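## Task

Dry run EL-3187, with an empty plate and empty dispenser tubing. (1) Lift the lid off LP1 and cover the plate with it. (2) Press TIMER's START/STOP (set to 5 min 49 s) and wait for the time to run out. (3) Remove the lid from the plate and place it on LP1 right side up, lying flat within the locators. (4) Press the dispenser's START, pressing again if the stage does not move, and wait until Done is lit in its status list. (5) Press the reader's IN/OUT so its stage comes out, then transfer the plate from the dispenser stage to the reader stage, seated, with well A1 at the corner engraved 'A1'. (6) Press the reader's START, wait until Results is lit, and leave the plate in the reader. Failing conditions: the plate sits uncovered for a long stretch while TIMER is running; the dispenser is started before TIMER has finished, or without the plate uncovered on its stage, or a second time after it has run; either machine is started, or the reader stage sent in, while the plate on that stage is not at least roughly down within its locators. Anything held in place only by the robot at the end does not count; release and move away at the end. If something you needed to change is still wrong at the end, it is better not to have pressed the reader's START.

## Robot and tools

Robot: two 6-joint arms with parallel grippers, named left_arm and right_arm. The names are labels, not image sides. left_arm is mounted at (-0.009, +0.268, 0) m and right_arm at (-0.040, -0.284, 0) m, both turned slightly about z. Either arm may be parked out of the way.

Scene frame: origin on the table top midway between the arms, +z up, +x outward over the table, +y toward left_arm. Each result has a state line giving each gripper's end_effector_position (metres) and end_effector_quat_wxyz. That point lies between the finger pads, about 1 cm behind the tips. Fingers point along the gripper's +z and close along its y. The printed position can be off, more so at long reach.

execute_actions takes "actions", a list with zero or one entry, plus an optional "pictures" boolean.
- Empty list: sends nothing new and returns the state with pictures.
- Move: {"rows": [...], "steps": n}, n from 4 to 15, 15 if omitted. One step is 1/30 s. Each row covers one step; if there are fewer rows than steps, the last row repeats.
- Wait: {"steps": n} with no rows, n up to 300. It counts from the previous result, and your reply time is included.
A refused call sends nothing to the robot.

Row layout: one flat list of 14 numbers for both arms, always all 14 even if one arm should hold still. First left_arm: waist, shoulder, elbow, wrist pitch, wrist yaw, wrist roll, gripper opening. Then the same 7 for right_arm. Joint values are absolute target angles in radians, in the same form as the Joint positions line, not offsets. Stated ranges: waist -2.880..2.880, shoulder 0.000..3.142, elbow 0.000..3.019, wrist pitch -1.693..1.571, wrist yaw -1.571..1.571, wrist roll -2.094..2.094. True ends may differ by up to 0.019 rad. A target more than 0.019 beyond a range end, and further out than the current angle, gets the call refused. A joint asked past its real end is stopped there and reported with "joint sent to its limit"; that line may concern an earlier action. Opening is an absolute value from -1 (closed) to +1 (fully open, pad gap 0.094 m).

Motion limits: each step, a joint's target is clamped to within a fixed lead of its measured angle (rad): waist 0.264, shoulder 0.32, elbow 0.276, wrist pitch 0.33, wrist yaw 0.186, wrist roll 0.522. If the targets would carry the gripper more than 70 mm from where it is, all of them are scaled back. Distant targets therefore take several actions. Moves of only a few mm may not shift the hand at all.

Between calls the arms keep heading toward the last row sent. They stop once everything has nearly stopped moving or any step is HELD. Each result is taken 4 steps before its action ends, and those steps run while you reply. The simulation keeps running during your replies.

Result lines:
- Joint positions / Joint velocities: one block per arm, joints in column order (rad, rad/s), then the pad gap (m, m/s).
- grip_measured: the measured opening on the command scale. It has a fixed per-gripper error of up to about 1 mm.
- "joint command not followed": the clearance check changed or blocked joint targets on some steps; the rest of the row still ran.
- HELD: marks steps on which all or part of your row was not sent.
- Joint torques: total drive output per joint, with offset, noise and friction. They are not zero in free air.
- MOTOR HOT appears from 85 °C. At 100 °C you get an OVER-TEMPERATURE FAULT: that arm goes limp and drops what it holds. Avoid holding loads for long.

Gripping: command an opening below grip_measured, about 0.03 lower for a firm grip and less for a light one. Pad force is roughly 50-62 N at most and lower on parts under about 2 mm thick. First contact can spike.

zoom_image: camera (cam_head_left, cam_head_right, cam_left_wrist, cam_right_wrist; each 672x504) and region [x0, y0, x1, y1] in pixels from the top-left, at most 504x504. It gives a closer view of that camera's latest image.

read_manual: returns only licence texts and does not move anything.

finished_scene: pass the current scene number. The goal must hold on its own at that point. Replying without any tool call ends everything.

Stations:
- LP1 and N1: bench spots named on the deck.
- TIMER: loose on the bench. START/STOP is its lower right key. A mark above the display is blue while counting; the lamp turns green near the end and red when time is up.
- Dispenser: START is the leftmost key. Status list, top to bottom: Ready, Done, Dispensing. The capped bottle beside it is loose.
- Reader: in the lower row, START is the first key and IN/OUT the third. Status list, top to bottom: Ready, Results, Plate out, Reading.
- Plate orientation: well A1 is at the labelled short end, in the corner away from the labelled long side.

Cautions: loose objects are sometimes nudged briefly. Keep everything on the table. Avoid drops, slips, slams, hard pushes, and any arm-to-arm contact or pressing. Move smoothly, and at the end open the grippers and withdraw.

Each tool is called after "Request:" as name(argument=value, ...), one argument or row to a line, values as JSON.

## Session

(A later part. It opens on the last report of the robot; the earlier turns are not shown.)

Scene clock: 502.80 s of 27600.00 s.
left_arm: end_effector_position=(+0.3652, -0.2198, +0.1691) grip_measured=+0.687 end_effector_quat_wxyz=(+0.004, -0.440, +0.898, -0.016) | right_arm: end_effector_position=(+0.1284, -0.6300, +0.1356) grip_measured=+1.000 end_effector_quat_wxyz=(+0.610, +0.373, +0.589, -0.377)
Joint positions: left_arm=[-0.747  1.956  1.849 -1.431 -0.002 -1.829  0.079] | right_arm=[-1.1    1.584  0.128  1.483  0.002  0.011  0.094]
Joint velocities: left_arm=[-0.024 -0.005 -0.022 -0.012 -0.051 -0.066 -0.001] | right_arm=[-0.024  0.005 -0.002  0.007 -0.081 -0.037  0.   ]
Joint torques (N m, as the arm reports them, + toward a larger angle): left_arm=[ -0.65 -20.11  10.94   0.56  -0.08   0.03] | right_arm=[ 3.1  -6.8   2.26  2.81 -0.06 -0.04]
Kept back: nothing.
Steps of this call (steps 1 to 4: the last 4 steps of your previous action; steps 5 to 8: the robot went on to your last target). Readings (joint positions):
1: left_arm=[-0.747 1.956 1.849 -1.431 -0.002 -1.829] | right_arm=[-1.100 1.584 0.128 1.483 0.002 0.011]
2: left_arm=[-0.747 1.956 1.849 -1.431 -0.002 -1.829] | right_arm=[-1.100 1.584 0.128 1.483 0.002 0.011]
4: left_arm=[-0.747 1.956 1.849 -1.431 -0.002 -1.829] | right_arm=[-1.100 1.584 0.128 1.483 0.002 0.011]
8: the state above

Request:
execute_actions(
  actions=[
    {"rows":[[-0.764,1.940,1.860,-1.421,0,-1.829,0.67,-1.1,1.6,0.12,1.5,0,0,1],[-0.762,1.935,1.860,-1.421,0,-1.829,0.67,-1.1,1.6,0.12,1.5,0,0,1],[-0.760,1.931,1.860,-1.421,0,-1.829,0.67,-1.1,1.6,0.12,1.5,0,0,1],[-0.760,1.928,1.860,-1.421,0,-1.829,0.67,-1.1,1.6,0.12,1.5,0,0,1],[-0.760,1.926,1.860,-1.421,0,-1.829,0.67,-1.1,1.6,0.12,1.5,0,0,1],[-0.760,1.924,1.860,-1.421,0,-1.829,0.67,-1.1,1.6,0.12,1.5,0,0,1],[-0.760,1.923,1.860,-1.421,0,-1.829,0.67,-1.1,1.6,0.12,1.5,0,0,1],[-0.760,1.922,1.860,-1.421,0,-1.829,0.67,-1.1,1.6,0.12,1.5,0,0,1],[-0.760,1.921,1.860,-1.421,0,-1.829,0.67,-1.1,1.6,0.12,1.5,0,0,1],[-0.760,1.920,1.860,-1.421,0,-1.829,0.67,-1.1,1.6,0.12,1.5,0,0,1]],"steps":14},
  ],
)

Request:
execute_actions(
  actions=[
    {"steps":8},
  ],
)

Scene clock: 503.57 s of 27600.00 s.
left_arm: end_effector_position=(+0.3652, -0.2198, +0.1693) grip_measured=+0.687 end_effector_quat_wxyz=(+0.004, -0.440, +0.898, -0.016) | right_arm: end_effector_position=(+0.1284, -0.6300, +0.1356) grip_measured=+1.000 end_effector_quat_wxyz=(+0.610, +0.373, +0.589, -0.377)
Joint positions: left_arm=[-0.747  1.956  1.849 -1.431 -0.002 -1.829  0.079] | right_arm=[-1.1    1.584  0.128  1.483  0.002  0.011  0.094]
Joint velocities: left_arm=[-0.015  0.005 -0.017 -0.017  0.051  0.007 -0.   ] | right_arm=[-0.024 -0.005 -0.002  0.007 -0.037  0.007  0.   ]
Joint torques (N m, as the arm reports them, + toward a larger angle): left_arm=[ -0.23 -22.23  10.94   0.57  -0.07   0.04] | right_arm=[ 3.06 -6.74  2.27  2.79 -0.06 -0.05]
Steps of this call (steps 1 to 13: the robot went on to your last target; steps 14 to 23: the first 10 steps of this action). Readings (joint positions):
14: left_arm=[-0.747 1.956 1.849 -1.431 -0.002 -1.829] | right_arm=[-1.100 1.584 0.128 1.483 0.002 0.011]
15: left_arm=[-0.747 1.956 1.849 -1.431 -0.002 -1.829] | right_arm=[-1.100 1.584 0.128 1.483 0.002 0.011]
17: left_arm=[-0.747 1.956 1.849 -1.431 -0.002 -1.829] | right_arm=[-1.100 1.584 0.128 1.483 0.002 0.011]
21: left_arm=[-0.747 1.956 1.849 -1.431 -0.002 -1.829] | right_arm=[-1.100 1.584 0.128 1.483 0.002 0.011]
23: the state above

Scene clock: 503.83 s of 27600.00 s.
left_arm: end_effector_position=(+0.3652, -0.2198, +0.1693) grip_measured=+0.687 end_effector_quat_wxyz=(+0.004, -0.440, +0.898, -0.016) | right_arm: end_effector_position=(+0.1284, -0.6300, +0.1356) grip_measured=+1.000 end_effector_quat_wxyz=(+0.610, +0.373, +0.589, -0.377)
Joint positions: left_arm=[-0.747  1.956  1.849 -1.431 -0.002 -1.829  0.079] | right_arm=[-1.1    1.584  0.128  1.483  0.002  0.011  0.094]
Joint velocities: left_arm=[ 0.015 -0.005  0.012 -0.002  0.022 -0.007 -0.   ] | right_arm=[-0.005 -0.005  0.012 -0.017 -0.037  0.022  0.   ]
Joint torques (N m, as the arm reports them, + toward a larger angle): left_arm=[  0.02 -22.12  10.97   0.52  -0.07   0.04] | right_arm=[ 3.08 -6.7   2.25  2.81 -0.06 -0.05]
Kept back: nothing.
Steps of this call (steps 1 to 4: the last 4 steps of your previous action; steps 5 to 8: the robot went on to your last target). Readings (joint positions):
1: left_arm=[-0.747 1.956 1.849 -1.431 -0.002 -1.829] | right_arm=[-1.100 1.584 0.128 1.483 0.002 0.011]
2: left_arm=[-0.747 1.956 1.849 -1.431 -0.002 -1.829] | right_arm=[-1.100 1.584 0.128 1.483 0.002 0.011]
4: left_arm=[-0.747 1.956 1.849 -1.431 -0.002 -1.829] | right_arm=[-1.100 1.584 0.128 1.483 0.002 0.011]
8: the state above

Request:
execute_actions(
  actions=[
    {"rows":[[-0.760,1.9195,1.860,-1.421,0,-1.829,0.67,-1.1,1.6,0.12,1.5,0,0,1],[-0.760,1.919,1.860,-1.421,0,-1.829,0.67,-1.1,1.6,0.12,1.5,0,0,1],[-0.760,1.9185,1.860,-1.421,0,-1.829,0.67,-1.1,1.6,0.12,1.5,0,0,1],[-0.760,1.918,1.860,-1.421,0,-1.829,0.67,-1.1,1.6,0.12,1.5,0,0,1],[-0.760,1.9175,1.860,-1.421,0,-1.829,0.67,-1.1,1.6,0.12,1.5,0,0,1],[-0.760,1.917,1.860,-1.421,0,-1.829,0.67,-1.1,1.6,0.12,1.5,0,0,1],[-0.7605,1.9165,1.860,-1.421,0,-1.829,0.67,-1.1,1.6,0.12,1.5,0,0,1],[-0.761,1.916,1.860,-1.421,0,-1.829,0.67,-1.1,1.6,0.12,1.5,0,0,1],[-0.7615,1.916,1.860,-1.421,0,-1.829,0.67,-1.1,1.6,0.12,1.5,0,0,1],[-0.762,1.916,1.860,-1.421,0,-1.829,0.67,-1.1,1.6,0.12,1.5,0,0,1]],"steps":14},
  ],
)

Request:
execute_actions(
  actions=[
    {"steps":8},
  ],
)

Scene clock: 506.33 s of 27600.00 s.
left_arm: end_effector_position=(+0.3652, -0.2198, +0.1695) grip_measured=+0.687 end_effector_quat_wxyz=(+0.004, -0.440, +0.898, -0.016) | right_arm: end_effector_position=(+0.1284, -0.6300, +0.1356) grip_measured=+1.000 end_effector_quat_wxyz=(+0.610, +0.373, +0.589, -0.377)
Joint positions: left_arm=[-0.747  1.956  1.849 -1.431 -0.002 -1.829  0.079] | right_arm=[-1.1    1.584  0.128  1.483  0.002  0.011  0.094]
Joint velocities: left_arm=[ 0.005  0.005  0.022  0.002  0.037 -0.051 -0.   ] | right_arm=[ 0.005 -0.005 -0.002  0.002 -0.022  0.037  0.   ]
Joint torques (N m, as the arm reports them, + toward a larger angle): left_arm=[ -0.25 -22.57  11.     0.58  -0.08   0.03] | right_arm=[ 3.04 -6.72  2.27  2.81 -0.06 -0.05]
Steps of this call (steps 1 to 15: the robot went on to your last target; steps 16 to 65: nothing new was sent; steps 66 to 75: the first 10 steps of this action). Readings (joint positions):
66: left_arm=[-0.747 1.956 1.849 -1.431 -0.002 -1.829] | right_arm=[-1.100 1.584 0.128 1.483 0.002 0.011]
67: left_arm=[-0.747 1.956 1.849 -1.431 -0.002 -1.829] | right_arm=[-1.100 1.584 0.128 1.483 0.002 0.011]
69: left_arm=[-0.747 1.956 1.849 -1.431 -0.002 -1.829] | right_arm=[-1.100 1.584 0.128 1.483 0.002 0.011]
73: left_arm=[-0.747 1.956 1.849 -1.431 -0.002 -1.829] | right_arm=[-1.100 1.584 0.128 1.483 0.002 0.011]
75: the state above

Scene clock: 506.60 s of 27600.00 s.
left_arm: end_effector_position=(+0.3649, -0.2198, +0.1707) grip_measured=+0.687 end_effector_quat_wxyz=(+0.005, -0.440, +0.898, -0.017) | right_arm: end_effector_position=(+0.1284, -0.6300, +0.1356) grip_measured=+1.000 end_effector_quat_wxyz=(+0.610, +0.373, +0.589, -0.377)
Joint positions: left_arm=[-0.748  1.954  1.849 -1.431 -0.002 -1.829  0.079] | right_arm=[-1.1    1.584  0.128  1.483  0.002  0.011  0.094]
Joint velocities: left_arm=[-0.015 -0.015 -0.012 -0.012 -0.007  0.037 -0.   ] | right_arm=[-0.005 -0.005 -0.012 -0.007  0.022 -0.022  0.   ]
Joint torques (N m, as the arm reports them, + toward a larger angle): left_arm=[  0.08 -21.58  10.98   0.55  -0.08   0.02] | right_arm=[ 3.11 -6.74  2.27  2.82 -0.06 -0.05]
Kept back: nothing.
Steps of this call (steps 1 to 4: the last 4 steps of your previous action; steps 5 to 8: the robot went on to your last target). Readings (joint positions):
1: left_arm=[-0.747 1.955 1.849 -1.431 -0.002 -1.829] | right_arm=[-1.100 1.584 0.128 1.483 0.002 0.011]
2: left_arm=[-0.747 1.955 1.849 -1.431 -0.002 -1.829] | right_arm=[-1.100 1.584 0.128 1.483 0.002 0.011]
4: left_arm=[-0.747 1.955 1.849 -1.431 -0.002 -1.829] | right_arm=[-1.100 1.584 0.128 1.483 0.002 0.011]
8: the state above

Request:
execute_actions(
  actions=[
    {"rows":[[-0.762,1.925,1.860,-1.421,0,-1.829,0.67,-1.1,1.6,0.12,1.5,0,0,1],[-0.762,1.935,1.860,-1.421,0,-1.829,0.67,-1.1,1.6,0.12,1.5,0,0,1],[-0.762,1.945,1.860,-1.421,0,-1.829,0.67,-1.1,1.6,0.12,1.5,0,0,1]],"steps":10},
  ],
)

Request:
execute_actions(
  actions=[
    {"steps":6},
  ],
)

Scene clock: 507.03 s of 27600.00 s.
left_arm: end_effector_position=(+0.3644, -0.2202, +0.1709) grip_measured=+0.687 end_effector_quat_wxyz=(+0.005, -0.439, +0.898, -0.017) | right_arm: end_effector_position=(+0.1284, -0.6300, +0.1356) grip_measured=+1.000 end_effector_quat_wxyz=(+0.610, +0.373, +0.589, -0.377)
Joint positions: left_arm=[-0.749  1.953  1.849 -1.431 -0.002 -1.829  0.079] | right_arm=[-1.1    1.584  0.128  1.483  0.002  0.011  0.094]
Joint velocities: left_arm=[-0.005 -0.024 -0.012 -0.022  0.081 -0.022  0.   ] | right_arm=[-0.005 -0.005  0.002 -0.007  0.022  0.037  0.   ]
Joint torques (N m, as the arm reports them, + toward a larger angle): left_arm=[ -0.22 -20.11  11.03   0.59  -0.09   0.04] | right_arm=[ 3.16 -6.81  2.28  2.81 -0.05 -0.05]
Steps of this call (steps 1 to 7: the robot went on to your last target; steps 8 to 13: the first 6 steps of this action). Readings (joint positions):
8: left_arm=[-0.749 1.953 1.849 -1.431 -0.002 -1.829] | right_arm=[-1.100 1.584 0.128 1.483 0.002 0.011]
9: left_arm=[-0.749 1.953 1.849 -1.431 -0.002 -1.829] | right_arm=[-1.100 1.584 0.128 1.483 0.002 0.011]
11: left_arm=[-0.749 1.953 1.849 -1.431 -0.002 -1.829] | right_arm=[-1.100 1.584 0.128 1.483 0.002 0.011]
13: the state above

Scene clock: 507.23 s of 27600.00 s.
left_arm: end_effector_position=(+0.3644, -0.2202, +0.1709) grip_measured=+0.687 end_effector_quat_wxyz=(+0.005, -0.439, +0.898, -0.017) | right_arm: end_effector_position=(+0.1284, -0.6300, +0.1356) grip_measured=+1.000 end_effector_quat_wxyz=(+0.610, +0.373, +0.589, -0.377)
Joint positions: left_arm=[-0.749  1.953  1.849 -1.431 -0.002 -1.829  0.079] | right_arm=[-1.1    1.584  0.128  1.483  0.002  0.011  0.094]
Joint velocities: left_arm=[-0.005 -0.005  0.012  0.012  0.022 -0.007  0.   ] | right_arm=[ 0.005  0.005 -0.002 -0.002  0.007 -0.007  0.   ]
Joint torques (N m, as the arm reports them, + toward a larger angle): left_arm=[ -0.18 -19.73  10.99   0.56  -0.09   0.03] | right_arm=[ 3.06 -6.66  2.27  2.8  -0.06 -0.05]
Kept back: nothing.
Steps of this call (steps 1 to 4: the last 4 steps of your previous action; steps 5 to 6: the robot went on to your last target). Readings (joint positions):
1: left_arm=[-0.749 1.953 1.849 -1.431 -0.002 -1.829] | right_arm=[-1.100 1.584 0.128 1.483 0.002 0.011]
2: left_arm=[-0.749 1.953 1.849 -1.431 -0.002 -1.829] | right_arm=[-1.100 1.584 0.128 1.483 0.002 0.011]
4: left_arm=[-0.749 1.953 1.849 -1.431 -0.002 -1.829] | right_arm=[-1.100 1.584 0.128 1.483 0.002 0.011]
6: the state above

Request:
execute_actions(
  actions=[
    {"rows":[[-0.758,1.951,1.860,-1.421,0,-1.829,0.67,-1.1,1.6,0.12,1.5,0,0,1],[-0.754,1.957,1.860,-1.421,0,-1.829,0.67,-1.1,1.6,0.12,1.5,0,0,1],[-0.751,1.961,1.860,-1.421,0,-1.829,0.67,-1.1,1.6,0.12,1.5,0,0,1],[-0.750,1.9635,1.860,-1.421,0,-1.829,0.67,-1.1,1.6,0.12,1.5,0,0,1],[-0.750,1.965,1.860,-1.421,0,-1.829,0.67,-1.1,1.6,0.12,1.5,0,0,1],[-0.750,1.966,1.860,-1.421,0,-1.829,0.67,-1.1,1.6,0.12,1.5,0,0,1],[-0.750,1.9667,1.860,-1.421,0,-1.829,0.67,-1.1,1.6,0.12,1.5,0,0,1],[-0.750,1.9674,1.860,-1.421,0,-1.829,0.67,-1.1,1.6,0.12,1.5,0,0,1],[-0.750,1.968,1.860,-1.421,0,-1.829,0.67,-1.1,1.6,0.12,1.5,0,0,1],[-0.750,1.9686,1.860,-1.421,0,-1.829,0.67,-1.1,1.6,0.12,1.5,0,0,1],[-0.750,1.9692,1.860,-1.421,0,-1.829,0.67,-1.1,1.6,0.12,1.5,0,0,1],[-0.750,1.9698,1.860,-1.421,0,-1.829,0.67,-1.1,1.6,0.12,1.5,0,0,1],[-0.750,1.9704,1.860,-1.421,0,-1.829,0.67,-1.1,1.6,0.12,1.5,0,0,1],[-0.750,1.971,1.860,-1.421,0,-1.829,0.67,-1.1,1.6,0.12,1.5,0,0,1]],"steps":15},
  ],
)

Request:
execute_actions(
  actions=[
    {"steps":12},
  ],
)

Scene clock: 508.00 s of 27600.00 s.
left_arm: end_effector_position=(+0.3644, -0.2203, +0.1704) grip_measured=+0.687 end_effector_quat_wxyz=(+0.005, -0.439, +0.898, -0.017) | right_arm: end_effector_position=(+0.1284, -0.6300, +0.1356) grip_measured=+1.000 end_effector_quat_wxyz=(+0.610, +0.373, +0.589, -0.377)
Joint positions: left_arm=[-0.749  1.954  1.849 -1.431 -0.002 -1.829  0.079] | right_arm=[-1.1    1.584  0.128  1.483  0.002  0.011  0.094]
Joint velocities: left_arm=[-0.015  0.005 -0.017 -0.002  0.022  0.066 -0.   ] | right_arm=[-0.005  0.015 -0.002  0.012 -0.007  0.037  0.   ]
Joint torques (N m, as the arm reports them, + toward a larger angle): left_arm=[  0.59 -17.86  10.99   0.6   -0.07   0.03] | right_arm=[ 3.11 -6.72  2.26  2.8  -0.06 -0.05]
Steps of this call (steps 1 to 12: the robot went on to your last target; steps 13 to 23: the first 11 steps of this action). Readings (joint positions):
13: left_arm=[-0.749 1.953 1.849 -1.431 -0.002 -1.829] | right_arm=[-1.100 1.584 0.128 1.483 0.002 0.011]
14: left_arm=[-0.749 1.953 1.849 -1.431 -0.002 -1.829] | right_arm=[-1.100 1.584 0.128 1.483 0.002 0.011]
16: left_arm=[-0.749 1.953 1.849 -1.431 -0.002 -1.829] | right_arm=[-1.100 1.584 0.128 1.483 0.002 0.011]
20: left_arm=[-0.749 1.954 1.849 -1.431 -0.002 -1.829] | right_arm=[-1.100 1.584 0.128 1.483 0.002 0.011]
23: the state above

Scene clock: 508.40 s of 27600.00 s.
left_arm: end_effector_position=(+0.3644, -0.2203, +0.1700) grip_measured=+0.687 end_effector_quat_wxyz=(+0.005, -0.439, +0.898, -0.016) | right_arm: end_effector_position=(+0.1284, -0.6300, +0.1356) grip_measured=+1.000 end_effector_quat_wxyz=(+0.610, +0.373, +0.589, -0.377)
Joint positions: left_arm=[-0.749  1.955  1.849 -1.431 -0.002 -1.829  0.079] | right_arm=[-1.1    1.584  0.128  1.483  0.002  0.011  0.094]
Joint velocities: left_arm=[-0.005 -0.005  0.012  0.012  0.007 -0.022  0.   ] | right_arm=[-0.015 -0.015 -0.012 -0.012  0.022  0.007  0.   ]
Joint torques (N m, as the arm reports them, + toward a larger angle): left_arm=[  0.77 -17.88  10.98   0.57  -0.07   0.02] | right_arm=[ 3.04 -6.78  2.26  2.79 -0.06 -0.04]
Kept back: nothing.
Steps of this call (steps 1 to 4: the last 4 steps of your previous action; steps 5 to 12: the robot went on to your last target). Readings (joint positions):
1: left_arm=[-0.749 1.954 1.849 -1.431 -0.002 -1.829] | right_arm=[-1.100 1.584 0.128 1.483 0.002 0.011]
2: left_arm=[-0.749 1.954 1.849 -1.431 -0.002 -1.829] | right_arm=[-1.100 1.584 0.128 1.483 0.002 0.011]
4: left_arm=[-0.749 1.954 1.849 -1.431 -0.002 -1.829] | right_arm=[-1.100 1.584 0.128 1.483 0.002 0.011]
8: left_arm=[-0.749 1.955 1.849 -1.431 -0.002 -1.829] | right_arm=[-1.100 1.584 0.128 1.483 0.002 0.011]
12: the state above

Request:
execute_actions(
  actions=[
    {"rows":[[-0.750,1.9716,1.860,-1.421,0,-1.829,0.67,-1.1,1.6,0.12,1.5,0,0,1],[-0.750,1.9722,1.860,-1.421,0,-1.829,0.67,-1.1,1.6,0.12,1.5,0,0,1],[-0.750,1.9728,1.860,-1.421,0,-1.829,0.67,-1.1,1.6,0.12,1.5,0,0,1],[-0.750,1.9734,1.860,-1.421,0,-1.829,0.67,-1.1,1.6,0.12,1.5,0,0,1],[-0.750,1.974,1.860,-1.421,0,-1.829,0.67,-1.1,1.6,0.12,1.5,0,0,1]],"steps":12},
  ],
)

Request:
execute_actions(
  actions=[
    {"steps":10},
  ],
  pictures=true,
)

Request:
zoom_image(
  camera="cam_left_wrist",
  region=[400, 270, 560, 400],
)

Request:
zoom_image(
  camera="cam_left_wrist",
  region=[113, 270, 273, 400],
)

Request:
zoom_image(
  camera="cam_left_wrist",
  region=[400, 0, 620, 130],
)

Request:
zoom_image(
  camera="cam_left_wrist",
  region=[53, 0, 273, 130],
)

Scene clock: 508.93 s of 27600.00 s.
left_arm: end_effector_position=(+0.3644, -0.2203, +0.1698) grip_measured=+0.687 end_effector_quat_wxyz=(+0.005, -0.439, +0.898, -0.016) | right_arm: end_effector_position=(+0.1284, -0.6300, +0.1356) grip_measured=+1.000 end_effector_quat_wxyz=(+0.610, +0.373, +0.589, -0.377)
Joint positions: left_arm=[-0.749  1.955  1.849 -1.431 -0.002 -1.829  0.079] | right_arm=[-1.1    1.584  0.128  1.483  0.002  0.011  0.094]
Joint velocities: left_arm=[-0.005 -0.015 -0.007  0.007  0.022 -0.007 -0.   ] | right_arm=[-0.005 -0.015 -0.002  0.002 -0.007 -0.022  0.   ]
Joint torques (N m, as the arm reports them, + toward a larger angle): left_arm=[  0.75 -17.68  11.04   0.57  -0.08   0.02] | right_arm=[ 3.2  -6.69  2.26  2.81 -0.06 -0.04]
Steps of this call (steps 1 to 8: the robot went on to your last target; steps 9 to 16: the first 8 steps of this action). Readings (joint positions):
9: left_arm=[-0.749 1.955 1.849 -1.431 -0.002 -1.829] | right_arm=[-1.100 1.584 0.128 1.483 0.002 0.011]
10: left_arm=[-0.749 1.955 1.849 -1.431 -0.002 -1.829] | right_arm=[-1.100 1.584 0.128 1.483 0.002 0.011]
12: left_arm=[-0.749 1.955 1.849 -1.431 -0.002 -1.829] | right_arm=[-1.100 1.584 0.128 1.483 0.002 0.011]
16: the state above

Scene clock: 509.27 s of 27600.00 s.
left_arm: end_effector_position=(+0.3644, -0.2203, +0.1698) grip_measured=+0.687 end_effector_quat_wxyz=(+0.005, -0.439, +0.898, -0.016) | right_arm: end_effector_position=(+0.1284, -0.6300, +0.1356) grip_measured=+1.000 end_effector_quat_wxyz=(+0.610, +0.373, +0.589, -0.377)
Joint positions: left_arm=[-0.749  1.955  1.849 -1.431 -0.002 -1.829  0.079] | right_arm=[-1.1    1.584  0.128  1.483  0.002  0.011  0.094]
Joint velocities: left_arm=[-0.015  0.005  0.012 -0.012 -0.007 -0.095  0.001] | right_arm=[-0.005 -0.015  0.007  0.007 -0.051 -0.007  0.   ]
Joint torques (N m, as the arm reports them, + toward a larger angle): left_arm=[  0.78 -17.83  10.96   0.58  -0.09   0.02] | right_arm=[ 3.11 -6.73  2.27  2.81 -0.05 -0.05]
Kept back: nothing.
Steps of this call (steps 1 to 4: the last 4 steps of your previous action; steps 5 to 10: the robot went on to your last target). Readings (joint positions):
1: left_arm=[-0.749 1.955 1.849 -1.431 -0.002 -1.829] | right_arm=[-1.100 1.584 0.128 1.483 0.002 0.011]
2: left_arm=[-0.749 1.955 1.849 -1.431 -0.002 -1.829] | right_arm=[-1.100 1.584 0.128 1.483 0.002 0.011]
4: left_arm=[-0.749 1.955 1.849 -1.431 -0.002 -1.829] | right_arm=[-1.100 1.584 0.128 1.483 0.002 0.011]
8: left_arm=[-0.749 1.955 1.849 -1.431 -0.002 -1.829] | right_arm=[-1.100 1.584 0.128 1.483 0.002 0.011]
10: the state above

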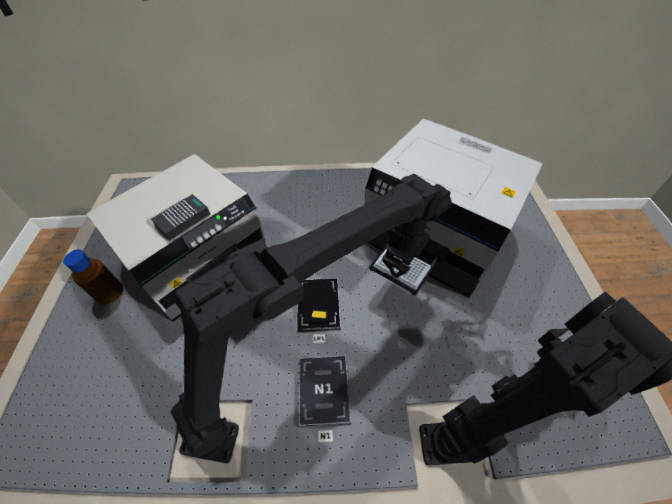

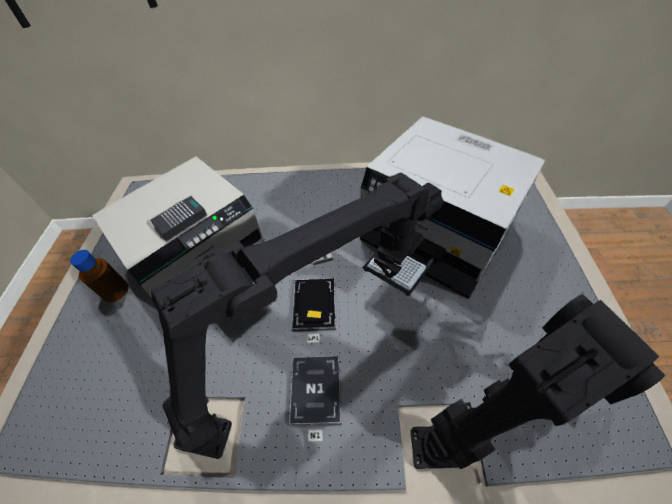

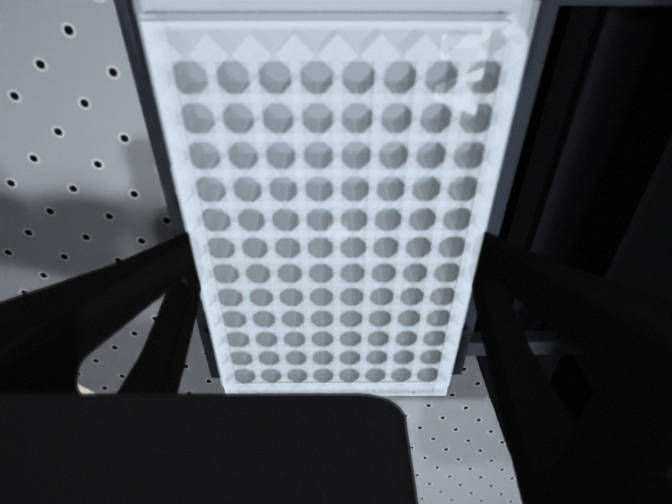

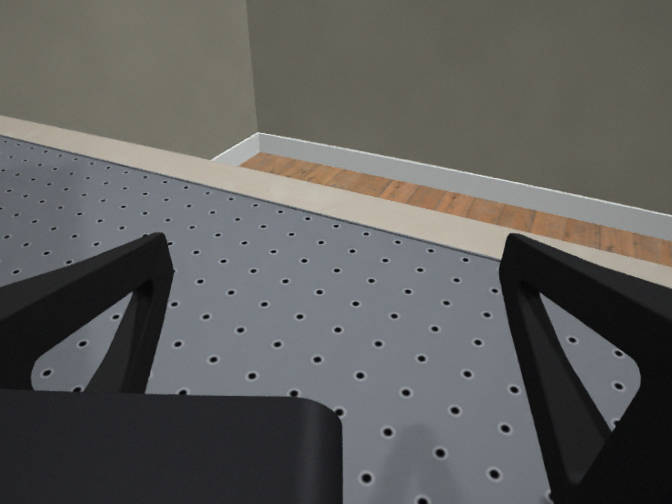

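Region (400, 270, 560, 400) of cam_left_wrist's 672x504 image, scaled by 3.150, with more detail than that image has; it fills the top 410 rows of this view, and the rest is white.

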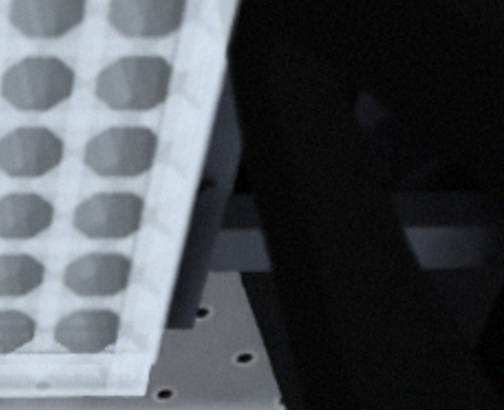

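Region (113, 270, 273, 400) of cam_left_wrist's 672x504 image, scaled by 3.150, with more detail than that image has; it fills the top 410 rows of this view, and the rest is white.

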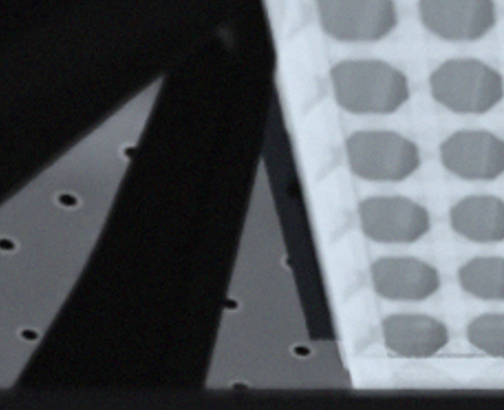

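Region (400, 0, 620, 130) of cam_left_wrist's 672x504 image, scaled by 2.291, with more detail than that image has; it fills the top 298 rows of this view, and the rest is white.

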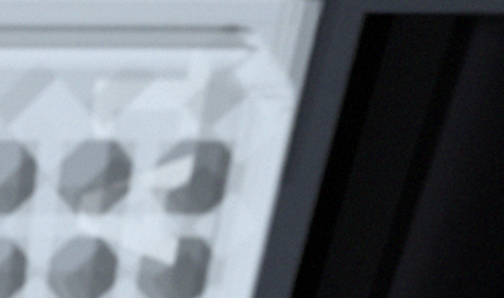

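Region (53, 0, 273, 130) of cam_left_wrist's 672x504 image, scaled by 2.291, with more detail than that image has; it fills the top 298 rows of this view, and the rest is white.

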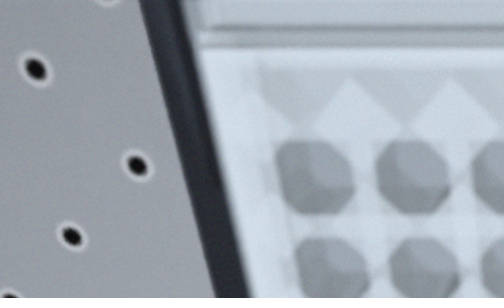

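Request:
execute_actions(
  actions=[
    {"rows":[[-0.746,1.974,1.860,-1.421,0,-1.829,0.67,-1.1,1.6,0.12,1.5,0,0,1],[-0.742,1.974,1.860,-1.421,0,-1.829,0.67,-1.1,1.6,0.12,1.5,0,0,1],[-0.739,1.974,1.860,-1.421,0,-1.829,0.67,-1.1,1.6,0.12,1.5,0,0,1],[-0.737,1.974,1.860,-1.421,0,-1.829,0.67,-1.1,1.6,0.12,1.5,0,0,1],[-0.736,1.974,1.860,-1.421,0,-1.829,0.67,-1.1,1.6,0.12,1.5,0,0,1],[-0.735,1.974,1.860,-1.421,0,-1.829,0.67,-1.1,1.6,0.12,1.5,0,0,1],[-0.7343,1.974,1.860,-1.421,0,-1.829,0.67,-1.1,1.6,0.12,1.5,0,0,1],[-0.7336,1.974,1.860,-1.421,0,-1.829,0.67,-1.1,1.6,0.12,1.5,0,0,1],[-0.7329,1.974,1.860,-1.421,0,-1.829,0.67,-1.1,1.6,0.12,1.5,0,0,1],[-0.7322,1.974,1.860,-1.421,0,-1.829,0.67,-1.1,1.6,0.12,1.5,0,0,1],[-0.7315,1.974,1.860,-1.421,0,-1.829,0.67,-1.1,1.6,0.12,1.5,0,0,1],[-0.731,1.974,1.860,-1.421,0,-1.829,0.67,-1.1,1.6,0.12,1.5,0,0,1]],"steps":15},
  ],
)

Request:
execute_actions(
  actions=[
    {"steps":10},
  ],
)

Scene clock: 510.33 s of 27600.00 s.
left_arm: end_effector_position=(+0.3653, -0.2196, +0.1695) grip_measured=+0.687 end_effector_quat_wxyz=(+0.004, -0.440, +0.898, -0.016) | right_arm: end_effector_position=(+0.1284, -0.6300, +0.1356) grip_measured=+1.000 end_effector_quat_wxyz=(+0.610, +0.373, +0.589, -0.377)
Joint positions: left_arm=[-0.747  1.956  1.849 -1.431 -0.002 -1.829  0.079] | right_arm=[-1.1    1.584  0.128  1.483  0.002  0.011  0.094]
Joint velocities: left_arm=[ 0.015  0.005 -0.002  0.002  0.007 -0.051 -0.001] | right_arm=[-0.015  0.005  0.012 -0.012  0.007  0.037  0.   ]
Joint torques (N m, as the arm reports them, + toward a larger angle): left_arm=[  1.75 -17.3   10.97   0.6   -0.05   0.04] | right_arm=[ 3.09 -6.75  2.26  2.79 -0.06 -0.05]
Steps of this call (steps 1 to 15: the robot went on to your last target; steps 16 to 21: nothing new was sent; steps 22 to 32: the first 11 steps of this action). Readings (joint positions):
22: left_arm=[-0.749 1.955 1.849 -1.431 -0.002 -1.829] | right_arm=[-1.100 1.584 0.128 1.483 0.002 0.011]
23: left_arm=[-0.749 1.955 1.849 -1.431 -0.002 -1.829] | right_arm=[-1.100 1.584 0.128 1.483 0.002 0.011]
25: left_arm=[-0.749 1.955 1.849 -1.431 -0.002 -1.829] | right_arm=[-1.100 1.584 0.128 1.483 0.002 0.011]
29: left_arm=[-0.748 1.955 1.849 -1.431 -0.002 -1.829] | right_arm=[-1.100 1.584 0.128 1.483 0.002 0.011]
32: the state above

Scene clock: 510.67 s of 27600.00 s.
left_arm: end_effector_position=(+0.3658, -0.2193, +0.1689) grip_measured=+0.687 end_effector_quat_wxyz=(+0.004, -0.441, +0.898, -0.016) | right_arm: end_effector_position=(+0.1284, -0.6300, +0.1356) grip_measured=+1.000 end_effector_quat_wxyz=(+0.610, +0.373, +0.589, -0.377)
Joint positions: left_arm=[-0.746  1.957  1.849 -1.431 -0.002 -1.829  0.079] | right_arm=[-1.1    1.584  0.128  1.483  0.002  0.011  0.094]
Joint velocities: left_arm=[-0.015  0.005 -0.017  0.007 -0.007 -0.125 -0.   ] | right_arm=[-0.015 -0.005 -0.002  0.002 -0.051  0.066  0.   ]
Joint torques (N m, as the arm reports them, + toward a larger angle): left_arm=[  1.85 -17.74  10.98   0.53  -0.11   0.03] | right_arm=[ 3.16 -6.78  2.27  2.8  -0.06 -0.04]
Kept back: nothing.
Steps of this call (steps 1 to 4: the last 4 steps of your previous action; steps 5 to 10: the robot went on to your last target). Readings (joint positions):
1: left_arm=[-0.746 1.956 1.849 -1.431 -0.002 -1.829] | right_arm=[-1.100 1.584 0.128 1.483 0.002 0.011]
2: left_arm=[-0.746 1.957 1.849 -1.431 -0.002 -1.829] | right_arm=[-1.100 1.584 0.128 1.483 0.002 0.011]
4: left_arm=[-0.746 1.957 1.849 -1.431 -0.002 -1.829] | right_arm=[-1.100 1.584 0.128 1.483 0.002 0.011]
8: left_arm=[-0.746 1.957 1.849 -1.431 -0.002 -1.829] | right_arm=[-1.100 1.584 0.128 1.483 0.002 0.011]
10: the state above

Request:
execute_actions(
  actions=[
    {"rows":[[-0.736,1.974,1.860,-1.421,0,-1.829,0.67,-1.1,1.6,0.12,1.5,0,0,1],[-0.741,1.974,1.860,-1.421,0,-1.829,0.67,-1.1,1.6,0.12,1.5,0,0,1],[-0.746,1.974,1.860,-1.421,0,-1.829,0.67,-1.1,1.6,0.12,1.5,0,0,1],[-0.750,1.974,1.860,-1.421,0,-1.829,0.67,-1.1,1.6,0.12,1.5,0,0,1]],"steps":10},
  ],
)

Request:
execute_actions(
  actions=[
    {"steps":8},
  ],
  pictures=true,
)

Request:
zoom_image(
  camera="cam_left_wrist",
  region=[400, 270, 560, 400],
)

Request:
zoom_image(
  camera="cam_left_wrist",
  region=[113, 270, 273, 400],
)

Request:
zoom_image(
  camera="cam_left_wrist",
  region=[400, 0, 620, 130],
)

Request:
zoom_image(
  camera="cam_left_wrist",
  region=[53, 0, 273, 130],
)

Scene clock: 511.27 s of 27600.00 s.
left_arm: end_effector_position=(+0.3658, -0.2193, +0.1689) grip_measured=+0.687 end_effector_quat_wxyz=(+0.004, -0.441, +0.898, -0.016) | right_arm: end_effector_position=(+0.1284, -0.6300, +0.1356) grip_measured=+1.000 end_effector_quat_wxyz=(+0.610, +0.373, +0.589, -0.377)
Joint positions: left_arm=[-0.746  1.957  1.849 -1.431 -0.002 -1.829  0.079] | right_arm=[-1.1    1.584  0.128  1.483  0.002  0.011  0.094]
Joint velocities: left_arm=[-0.005 -0.005 -0.002  0.012  0.081 -0.022  0.   ] | right_arm=[ 0.005 -0.005 -0.002 -0.012  0.007 -0.066  0.   ]
Joint torques (N m, as the arm reports them, + toward a larger angle): left_arm=[  0.62 -17.85  10.95   0.64  -0.12   0.05] | right_arm=[ 3.06 -6.73  2.26  2.8  -0.06 -0.04]
Steps of this call (steps 1 to 12: the robot went on to your last target; steps 13 to 18: the first 6 steps of this action). Readings (joint positions):
13: left_arm=[-0.746 1.957 1.849 -1.431 -0.002 -1.829] | right_arm=[-1.100 1.584 0.128 1.483 0.002 0.011]
14: left_arm=[-0.746 1.957 1.849 -1.431 -0.002 -1.829] | right_arm=[-1.100 1.584 0.128 1.483 0.002 0.011]
16: left_arm=[-0.746 1.957 1.849 -1.431 -0.002 -1.829] | right_arm=[-1.100 1.584 0.128 1.483 0.002 0.011]
18: the state above

Scene clock: 511.53 s of 27600.00 s.
left_arm: end_effector_position=(+0.3658, -0.2193, +0.1689) grip_measured=+0.687 end_effector_quat_wxyz=(+0.004, -0.441, +0.898, -0.016) | right_arm: end_effector_position=(+0.1284, -0.6300, +0.1356) grip_measured=+1.000 end_effector_quat_wxyz=(+0.610, +0.373, +0.589, -0.377)
Joint positions: left_arm=[-0.746  1.957  1.849 -1.431 -0.002 -1.829  0.079] | right_arm=[-1.1    1.584  0.128  1.483  0.002  0.011  0.094]
Joint velocities: left_arm=[ 0.005  0.005 -0.017 -0.012 -0.022 -0.051  0.001] | right_arm=[-0.005 -0.005  0.002  0.002 -0.037 -0.022  0.   ]
Joint torques (N m, as the arm reports them, + toward a larger angle): left_arm=[  0.65 -17.9   10.95   0.52  -0.1    0.03] | right_arm=[ 3.09 -6.74  2.27  2.81 -0.06 -0.04]
Kept back: nothing.
Steps of this call (steps 1 to 4: the last 4 steps of your previous action; steps 5 to 8: the robot went on to your last target). Readings (joint positions):
1: left_arm=[-0.746 1.957 1.849 -1.431 -0.002 -1.829] | right_arm=[-1.100 1.584 0.128 1.483 0.002 0.011]
2: left_arm=[-0.746 1.957 1.849 -1.431 -0.002 -1.829] | right_arm=[-1.100 1.584 0.128 1.483 0.002 0.011]
4: left_arm=[-0.746 1.957 1.849 -1.431 -0.002 -1.829] | right_arm=[-1.100 1.584 0.128 1.483 0.002 0.011]
8: the state above

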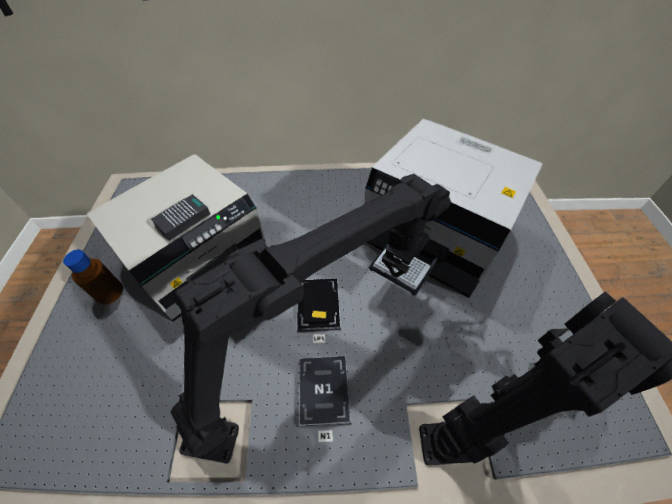

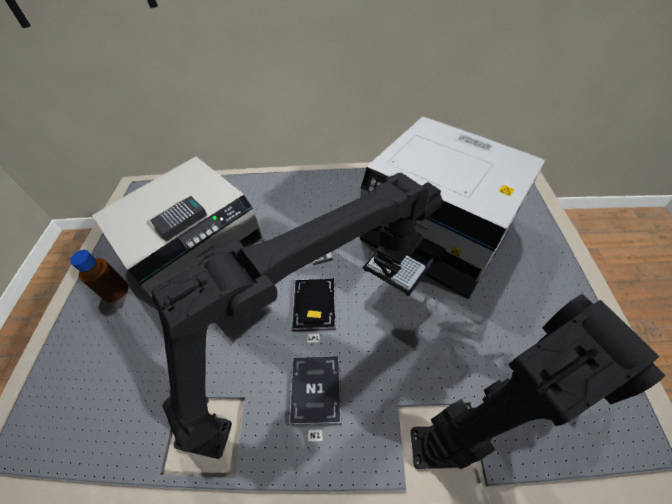

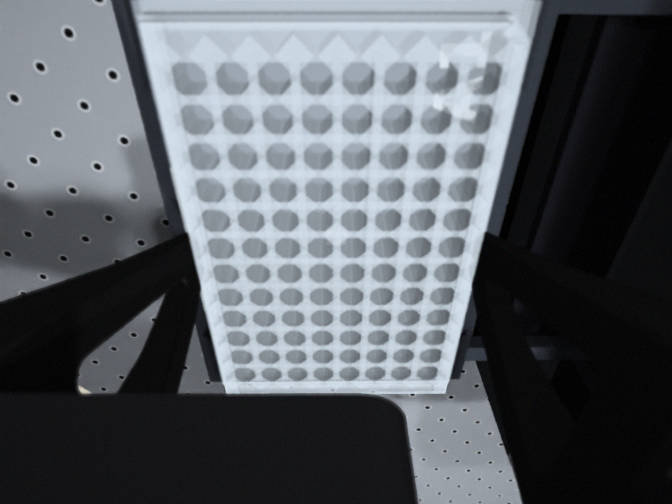

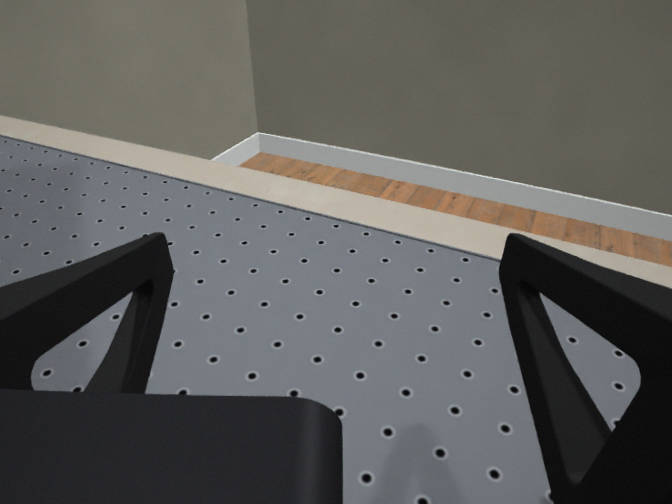

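Region (400, 270, 560, 400) of cam_left_wrist's 672x504 image, scaled by 3.150, with more detail than that image has; it fills the top 410 rows of this view, and the rest is white.

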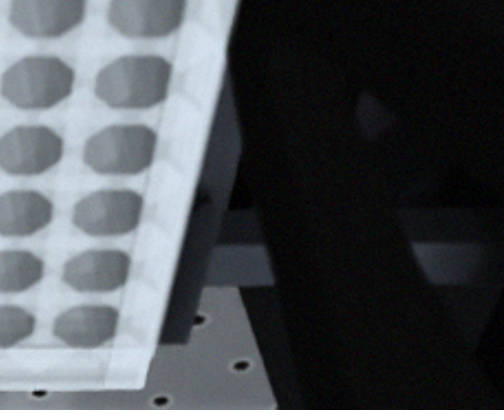

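Region (113, 270, 273, 400) of cam_left_wrist's 672x504 image, scaled by 3.150, with more detail than that image has; it fills the top 410 rows of this view, and the rest is white.

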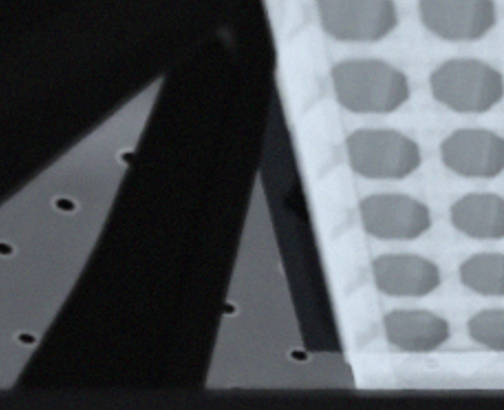

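Region (400, 0, 620, 130) of cam_left_wrist's 672x504 image, scaled by 2.291, with more detail than that image has; it fills the top 298 rows of this view, and the rest is white.

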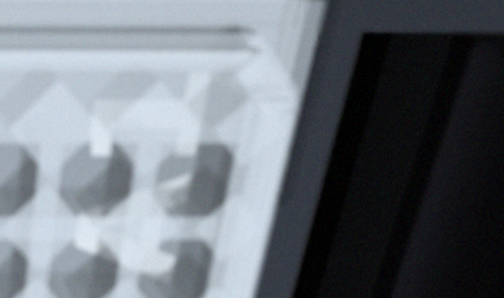

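Region (53, 0, 273, 130) of cam_left_wrist's 672x504 image, scaled by 2.291, with more detail than that image has; it fills the top 298 rows of this view, and the rest is white.

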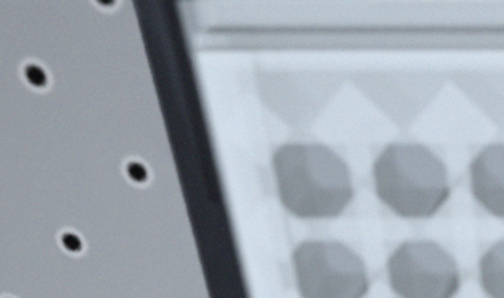

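Request:
execute_actions(
  actions=[
    {"rows":[[-0.753,1.974,1.860,-1.421,0,-1.829,0.67,-1.1,1.6,0.12,1.5,0,0,1],[-0.756,1.974,1.860,-1.421,0,-1.829,0.67,-1.1,1.6,0.12,1.5,0,0,1],[-0.758,1.974,1.860,-1.421,0,-1.829,0.67,-1.1,1.6,0.12,1.5,0,0,1],[-0.759,1.974,1.860,-1.421,0,-1.829,0.67,-1.1,1.6,0.12,1.5,0,0,1],[-0.760,1.974,1.860,-1.421,0,-1.829,0.67,-1.1,1.6,0.12,1.5,0,0,1],[-0.761,1.974,1.860,-1.421,0,-1.829,0.67,-1.1,1.6,0.12,1.5,0,0,1],[-0.762,1.974,1.860,-1.421,0,-1.829,0.67,-1.1,1.6,0.12,1.5,0,0,1],[-0.763,1.974,1.860,-1.421,0,-1.829,0.67,-1.1,1.6,0.12,1.5,0,0,1],[-0.764,1.974,1.860,-1.421,0,-1.829,0.67,-1.1,1.6,0.12,1.5,0,0,1],[-0.765,1.974,1.860,-1.421,0,-1.829,0.67,-1.1,1.6,0.12,1.5,0,0,1],[-0.766,1.974,1.860,-1.421,0,-1.829,0.67,-1.1,1.6,0.12,1.5,0,0,1]],"steps":15},
  ],
)

Request:
execute_actions(
  actions=[
    {"steps":10},
  ],
)

Scene clock: 512.23 s of 27600.00 s.
left_arm: end_effector_position=(+0.3656, -0.2194, +0.1689) grip_measured=+0.687 end_effector_quat_wxyz=(+0.004, -0.441, +0.898, -0.016) | right_arm: end_effector_position=(+0.1284, -0.6300, +0.1356) grip_measured=+1.000 end_effector_quat_wxyz=(+0.610, +0.373, +0.589, -0.377)
Joint positions: left_arm=[-0.746  1.957  1.849 -1.431 -0.002 -1.829  0.079] | right_arm=[-1.1    1.584  0.128  1.483  0.002  0.011  0.094]
Joint velocities: left_arm=[-0.015  0.005 -0.002  0.012 -0.007 -0.007  0.   ] | right_arm=[-0.015 -0.005 -0.012 -0.002 -0.051 -0.066  0.   ]
Joint torques (N m, as the arm reports them, + toward a larger angle): left_arm=[ -0.76 -17.89  10.94   0.52  -0.1    0.04] | right_arm=[ 3.12 -6.73  2.27  2.8  -0.05 -0.05]
Steps of this call (steps 1 to 10: the robot went on to your last target; steps 11 to 21: the first 11 steps of this action). Readings (joint positions):
11: left_arm=[-0.746 1.957 1.849 -1.431 -0.002 -1.829] | right_arm=[-1.100 1.584 0.128 1.483 0.002 0.011]
12: left_arm=[-0.746 1.957 1.849 -1.431 -0.002 -1.829] | right_arm=[-1.100 1.584 0.128 1.483 0.002 0.011]
14: left_arm=[-0.746 1.957 1.849 -1.431 -0.002 -1.829] | right_arm=[-1.100 1.584 0.128 1.483 0.002 0.011]
18: left_arm=[-0.746 1.957 1.849 -1.431 -0.002 -1.829] | right_arm=[-1.100 1.584 0.128 1.483 0.002 0.011]
21: the state above

Scene clock: 512.57 s of 27600.00 s.
left_arm: end_effector_position=(+0.3651, -0.2199, +0.1689) grip_measured=+0.687 end_effector_quat_wxyz=(+0.004, -0.440, +0.898, -0.016) | right_arm: end_effector_position=(+0.1284, -0.6300, +0.1356) grip_measured=+1.000 end_effector_quat_wxyz=(+0.610, +0.373, +0.589, -0.377)
Joint positions: left_arm=[-0.747  1.957  1.849 -1.431 -0.002 -1.829  0.079] | right_arm=[-1.1    1.584  0.128  1.483  0.002  0.011  0.094]
Joint velocities: left_arm=[-0.005 -0.015  0.007  0.017 -0.007 -0.007 -0.001] | right_arm=[ 0.005 -0.005  0.007 -0.007 -0.022 -0.051  0.   ]
Joint torques (N m, as the arm reports them, + toward a larger angle): left_arm=[ -0.54 -17.93  10.95   0.54  -0.11   0.02] | right_arm=[ 3.12 -6.79  2.27  2.8  -0.06 -0.05]
Kept back: nothing.
Steps of this call (steps 1 to 4: the last 4 steps of your previous action; steps 5 to 10: the robot went on to your last target). Readings (joint positions):
1: left_arm=[-0.747 1.957 1.849 -1.431 -0.002 -1.829] | right_arm=[-1.100 1.584 0.128 1.483 0.002 0.011]
2: left_arm=[-0.747 1.957 1.849 -1.431 -0.002 -1.829] | right_arm=[-1.100 1.584 0.128 1.483 0.002 0.011]
4: left_arm=[-0.747 1.957 1.849 -1.431 -0.002 -1.829] | right_arm=[-1.100 1.584 0.128 1.483 0.002 0.011]
8: left_arm=[-0.747 1.957 1.849 -1.431 -0.002 -1.829] | right_arm=[-1.100 1.584 0.128 1.483 0.002 0.011]
10: the state above

It's creeping at −0.019. A bit more.

Request:
execute_actions(
  actions=[
    {"rows":[[-0.7665,1.974,1.860,-1.421,0,-1.829,0.67,-1.1,1.6,0.12,1.5,0,0,1],[-0.767,1.974,1.860,-1.421,0,-1.829,0.67,-1.1,1.6,0.12,1.5,0,0,1],[-0.7675,1.974,1.860,-1.421,0,-1.829,0.67,-1.1,1.6,0.12,1.5,0,0,1],[-0.768,1.974,1.860,-1.421,0,-1.829,0.67,-1.1,1.6,0.12,1.5,0,0,1]],"steps":12},
  ],
)

Request:
execute_actions(
  actions=[
    {"steps":10},
  ],
)

Scene clock: 513.10 s of 27600.00 s.
left_arm: end_effector_position=(+0.3651, -0.2199, +0.1689) grip_measured=+0.687 end_effector_quat_wxyz=(+0.004, -0.440, +0.898, -0.016) | right_arm: end_effector_position=(+0.1284, -0.6300, +0.1356) grip_measured=+1.000 end_effector_quat_wxyz=(+0.610, +0.373, +0.589, -0.377)
Joint positions: left_arm=[-0.747  1.957  1.849 -1.431 -0.002 -1.829  0.079] | right_arm=[-1.1    1.584  0.128  1.483  0.002  0.011  0.094]
Joint velocities: left_arm=[-0.005 -0.005 -0.012 -0.027  0.022  0.007 -0.001] | right_arm=[-0.015 -0.005 -0.002  0.002 -0.066  0.007  0.   ]
Joint torques (N m, as the arm reports them, + toward a larger angle): left_arm=[ -0.77 -17.92  10.95   0.55  -0.12   0.04] | right_arm=[ 3.09 -6.76  2.27  2.83 -0.06 -0.05]
Steps of this call (steps 1 to 8: the robot went on to your last target; steps 9 to 16: the first 8 steps of this action). Readings (joint positions):
9: left_arm=[-0.747 1.957 1.849 -1.431 -0.002 -1.829] | right_arm=[-1.100 1.584 0.128 1.483 0.002 0.011]
10: left_arm=[-0.747 1.957 1.849 -1.431 -0.002 -1.829] | right_arm=[-1.100 1.584 0.128 1.483 0.002 0.011]
12: left_arm=[-0.747 1.957 1.849 -1.431 -0.002 -1.829] | right_arm=[-1.100 1.584 0.128 1.483 0.002 0.011]
16: the state above

Scene clock: 513.43 s of 27600.00 s.
left_arm: end_effector_position=(+0.3651, -0.2199, +0.1689) grip_measured=+0.687 end_effector_quat_wxyz=(+0.004, -0.440, +0.898, -0.016) | right_arm: end_effector_position=(+0.1284, -0.6300, +0.1356) grip_measured=+1.000 end_effector_quat_wxyz=(+0.610, +0.373, +0.589, -0.377)
Joint positions: left_arm=[-0.747  1.957  1.849 -1.431 -0.002 -1.829  0.079] | right_arm=[-1.1    1.584  0.128  1.483  0.002  0.011  0.094]
Joint velocities: left_arm=[ 0.005 -0.005 -0.022 -0.017 -0.022 -0.007 -0.   ] | right_arm=[-0.005 -0.005 -0.012  0.002 -0.081 -0.081  0.   ]
Joint torques (N m, as the arm reports them, + toward a larger angle): left_arm=[ -0.76 -17.91  10.98   0.56  -0.1    0.04] | right_arm=[ 3.13 -6.72  2.28  2.81 -0.06 -0.05]
Kept back: nothing.
Steps of this call (steps 1 to 4: the last 4 steps of your previous action; steps 5 to 10: the robot went on to your last target). Readings (joint positions):
1: left_arm=[-0.747 1.957 1.849 -1.431 -0.002 -1.829] | right_arm=[-1.100 1.584 0.128 1.483 0.002 0.011]
2: left_arm=[-0.747 1.957 1.849 -1.431 -0.002 -1.829] | right_arm=[-1.100 1.584 0.128 1.483 0.002 0.011]
4: left_arm=[-0.747 1.957 1.849 -1.431 -0.002 -1.829] | right_arm=[-1.100 1.584 0.128 1.483 0.002 0.011]
8: left_arm=[-0.747 1.957 1.849 -1.431 -0.002 -1.829] | right_arm=[-1.100 1.584 0.128 1.483 0.002 0.011]
10: the state above


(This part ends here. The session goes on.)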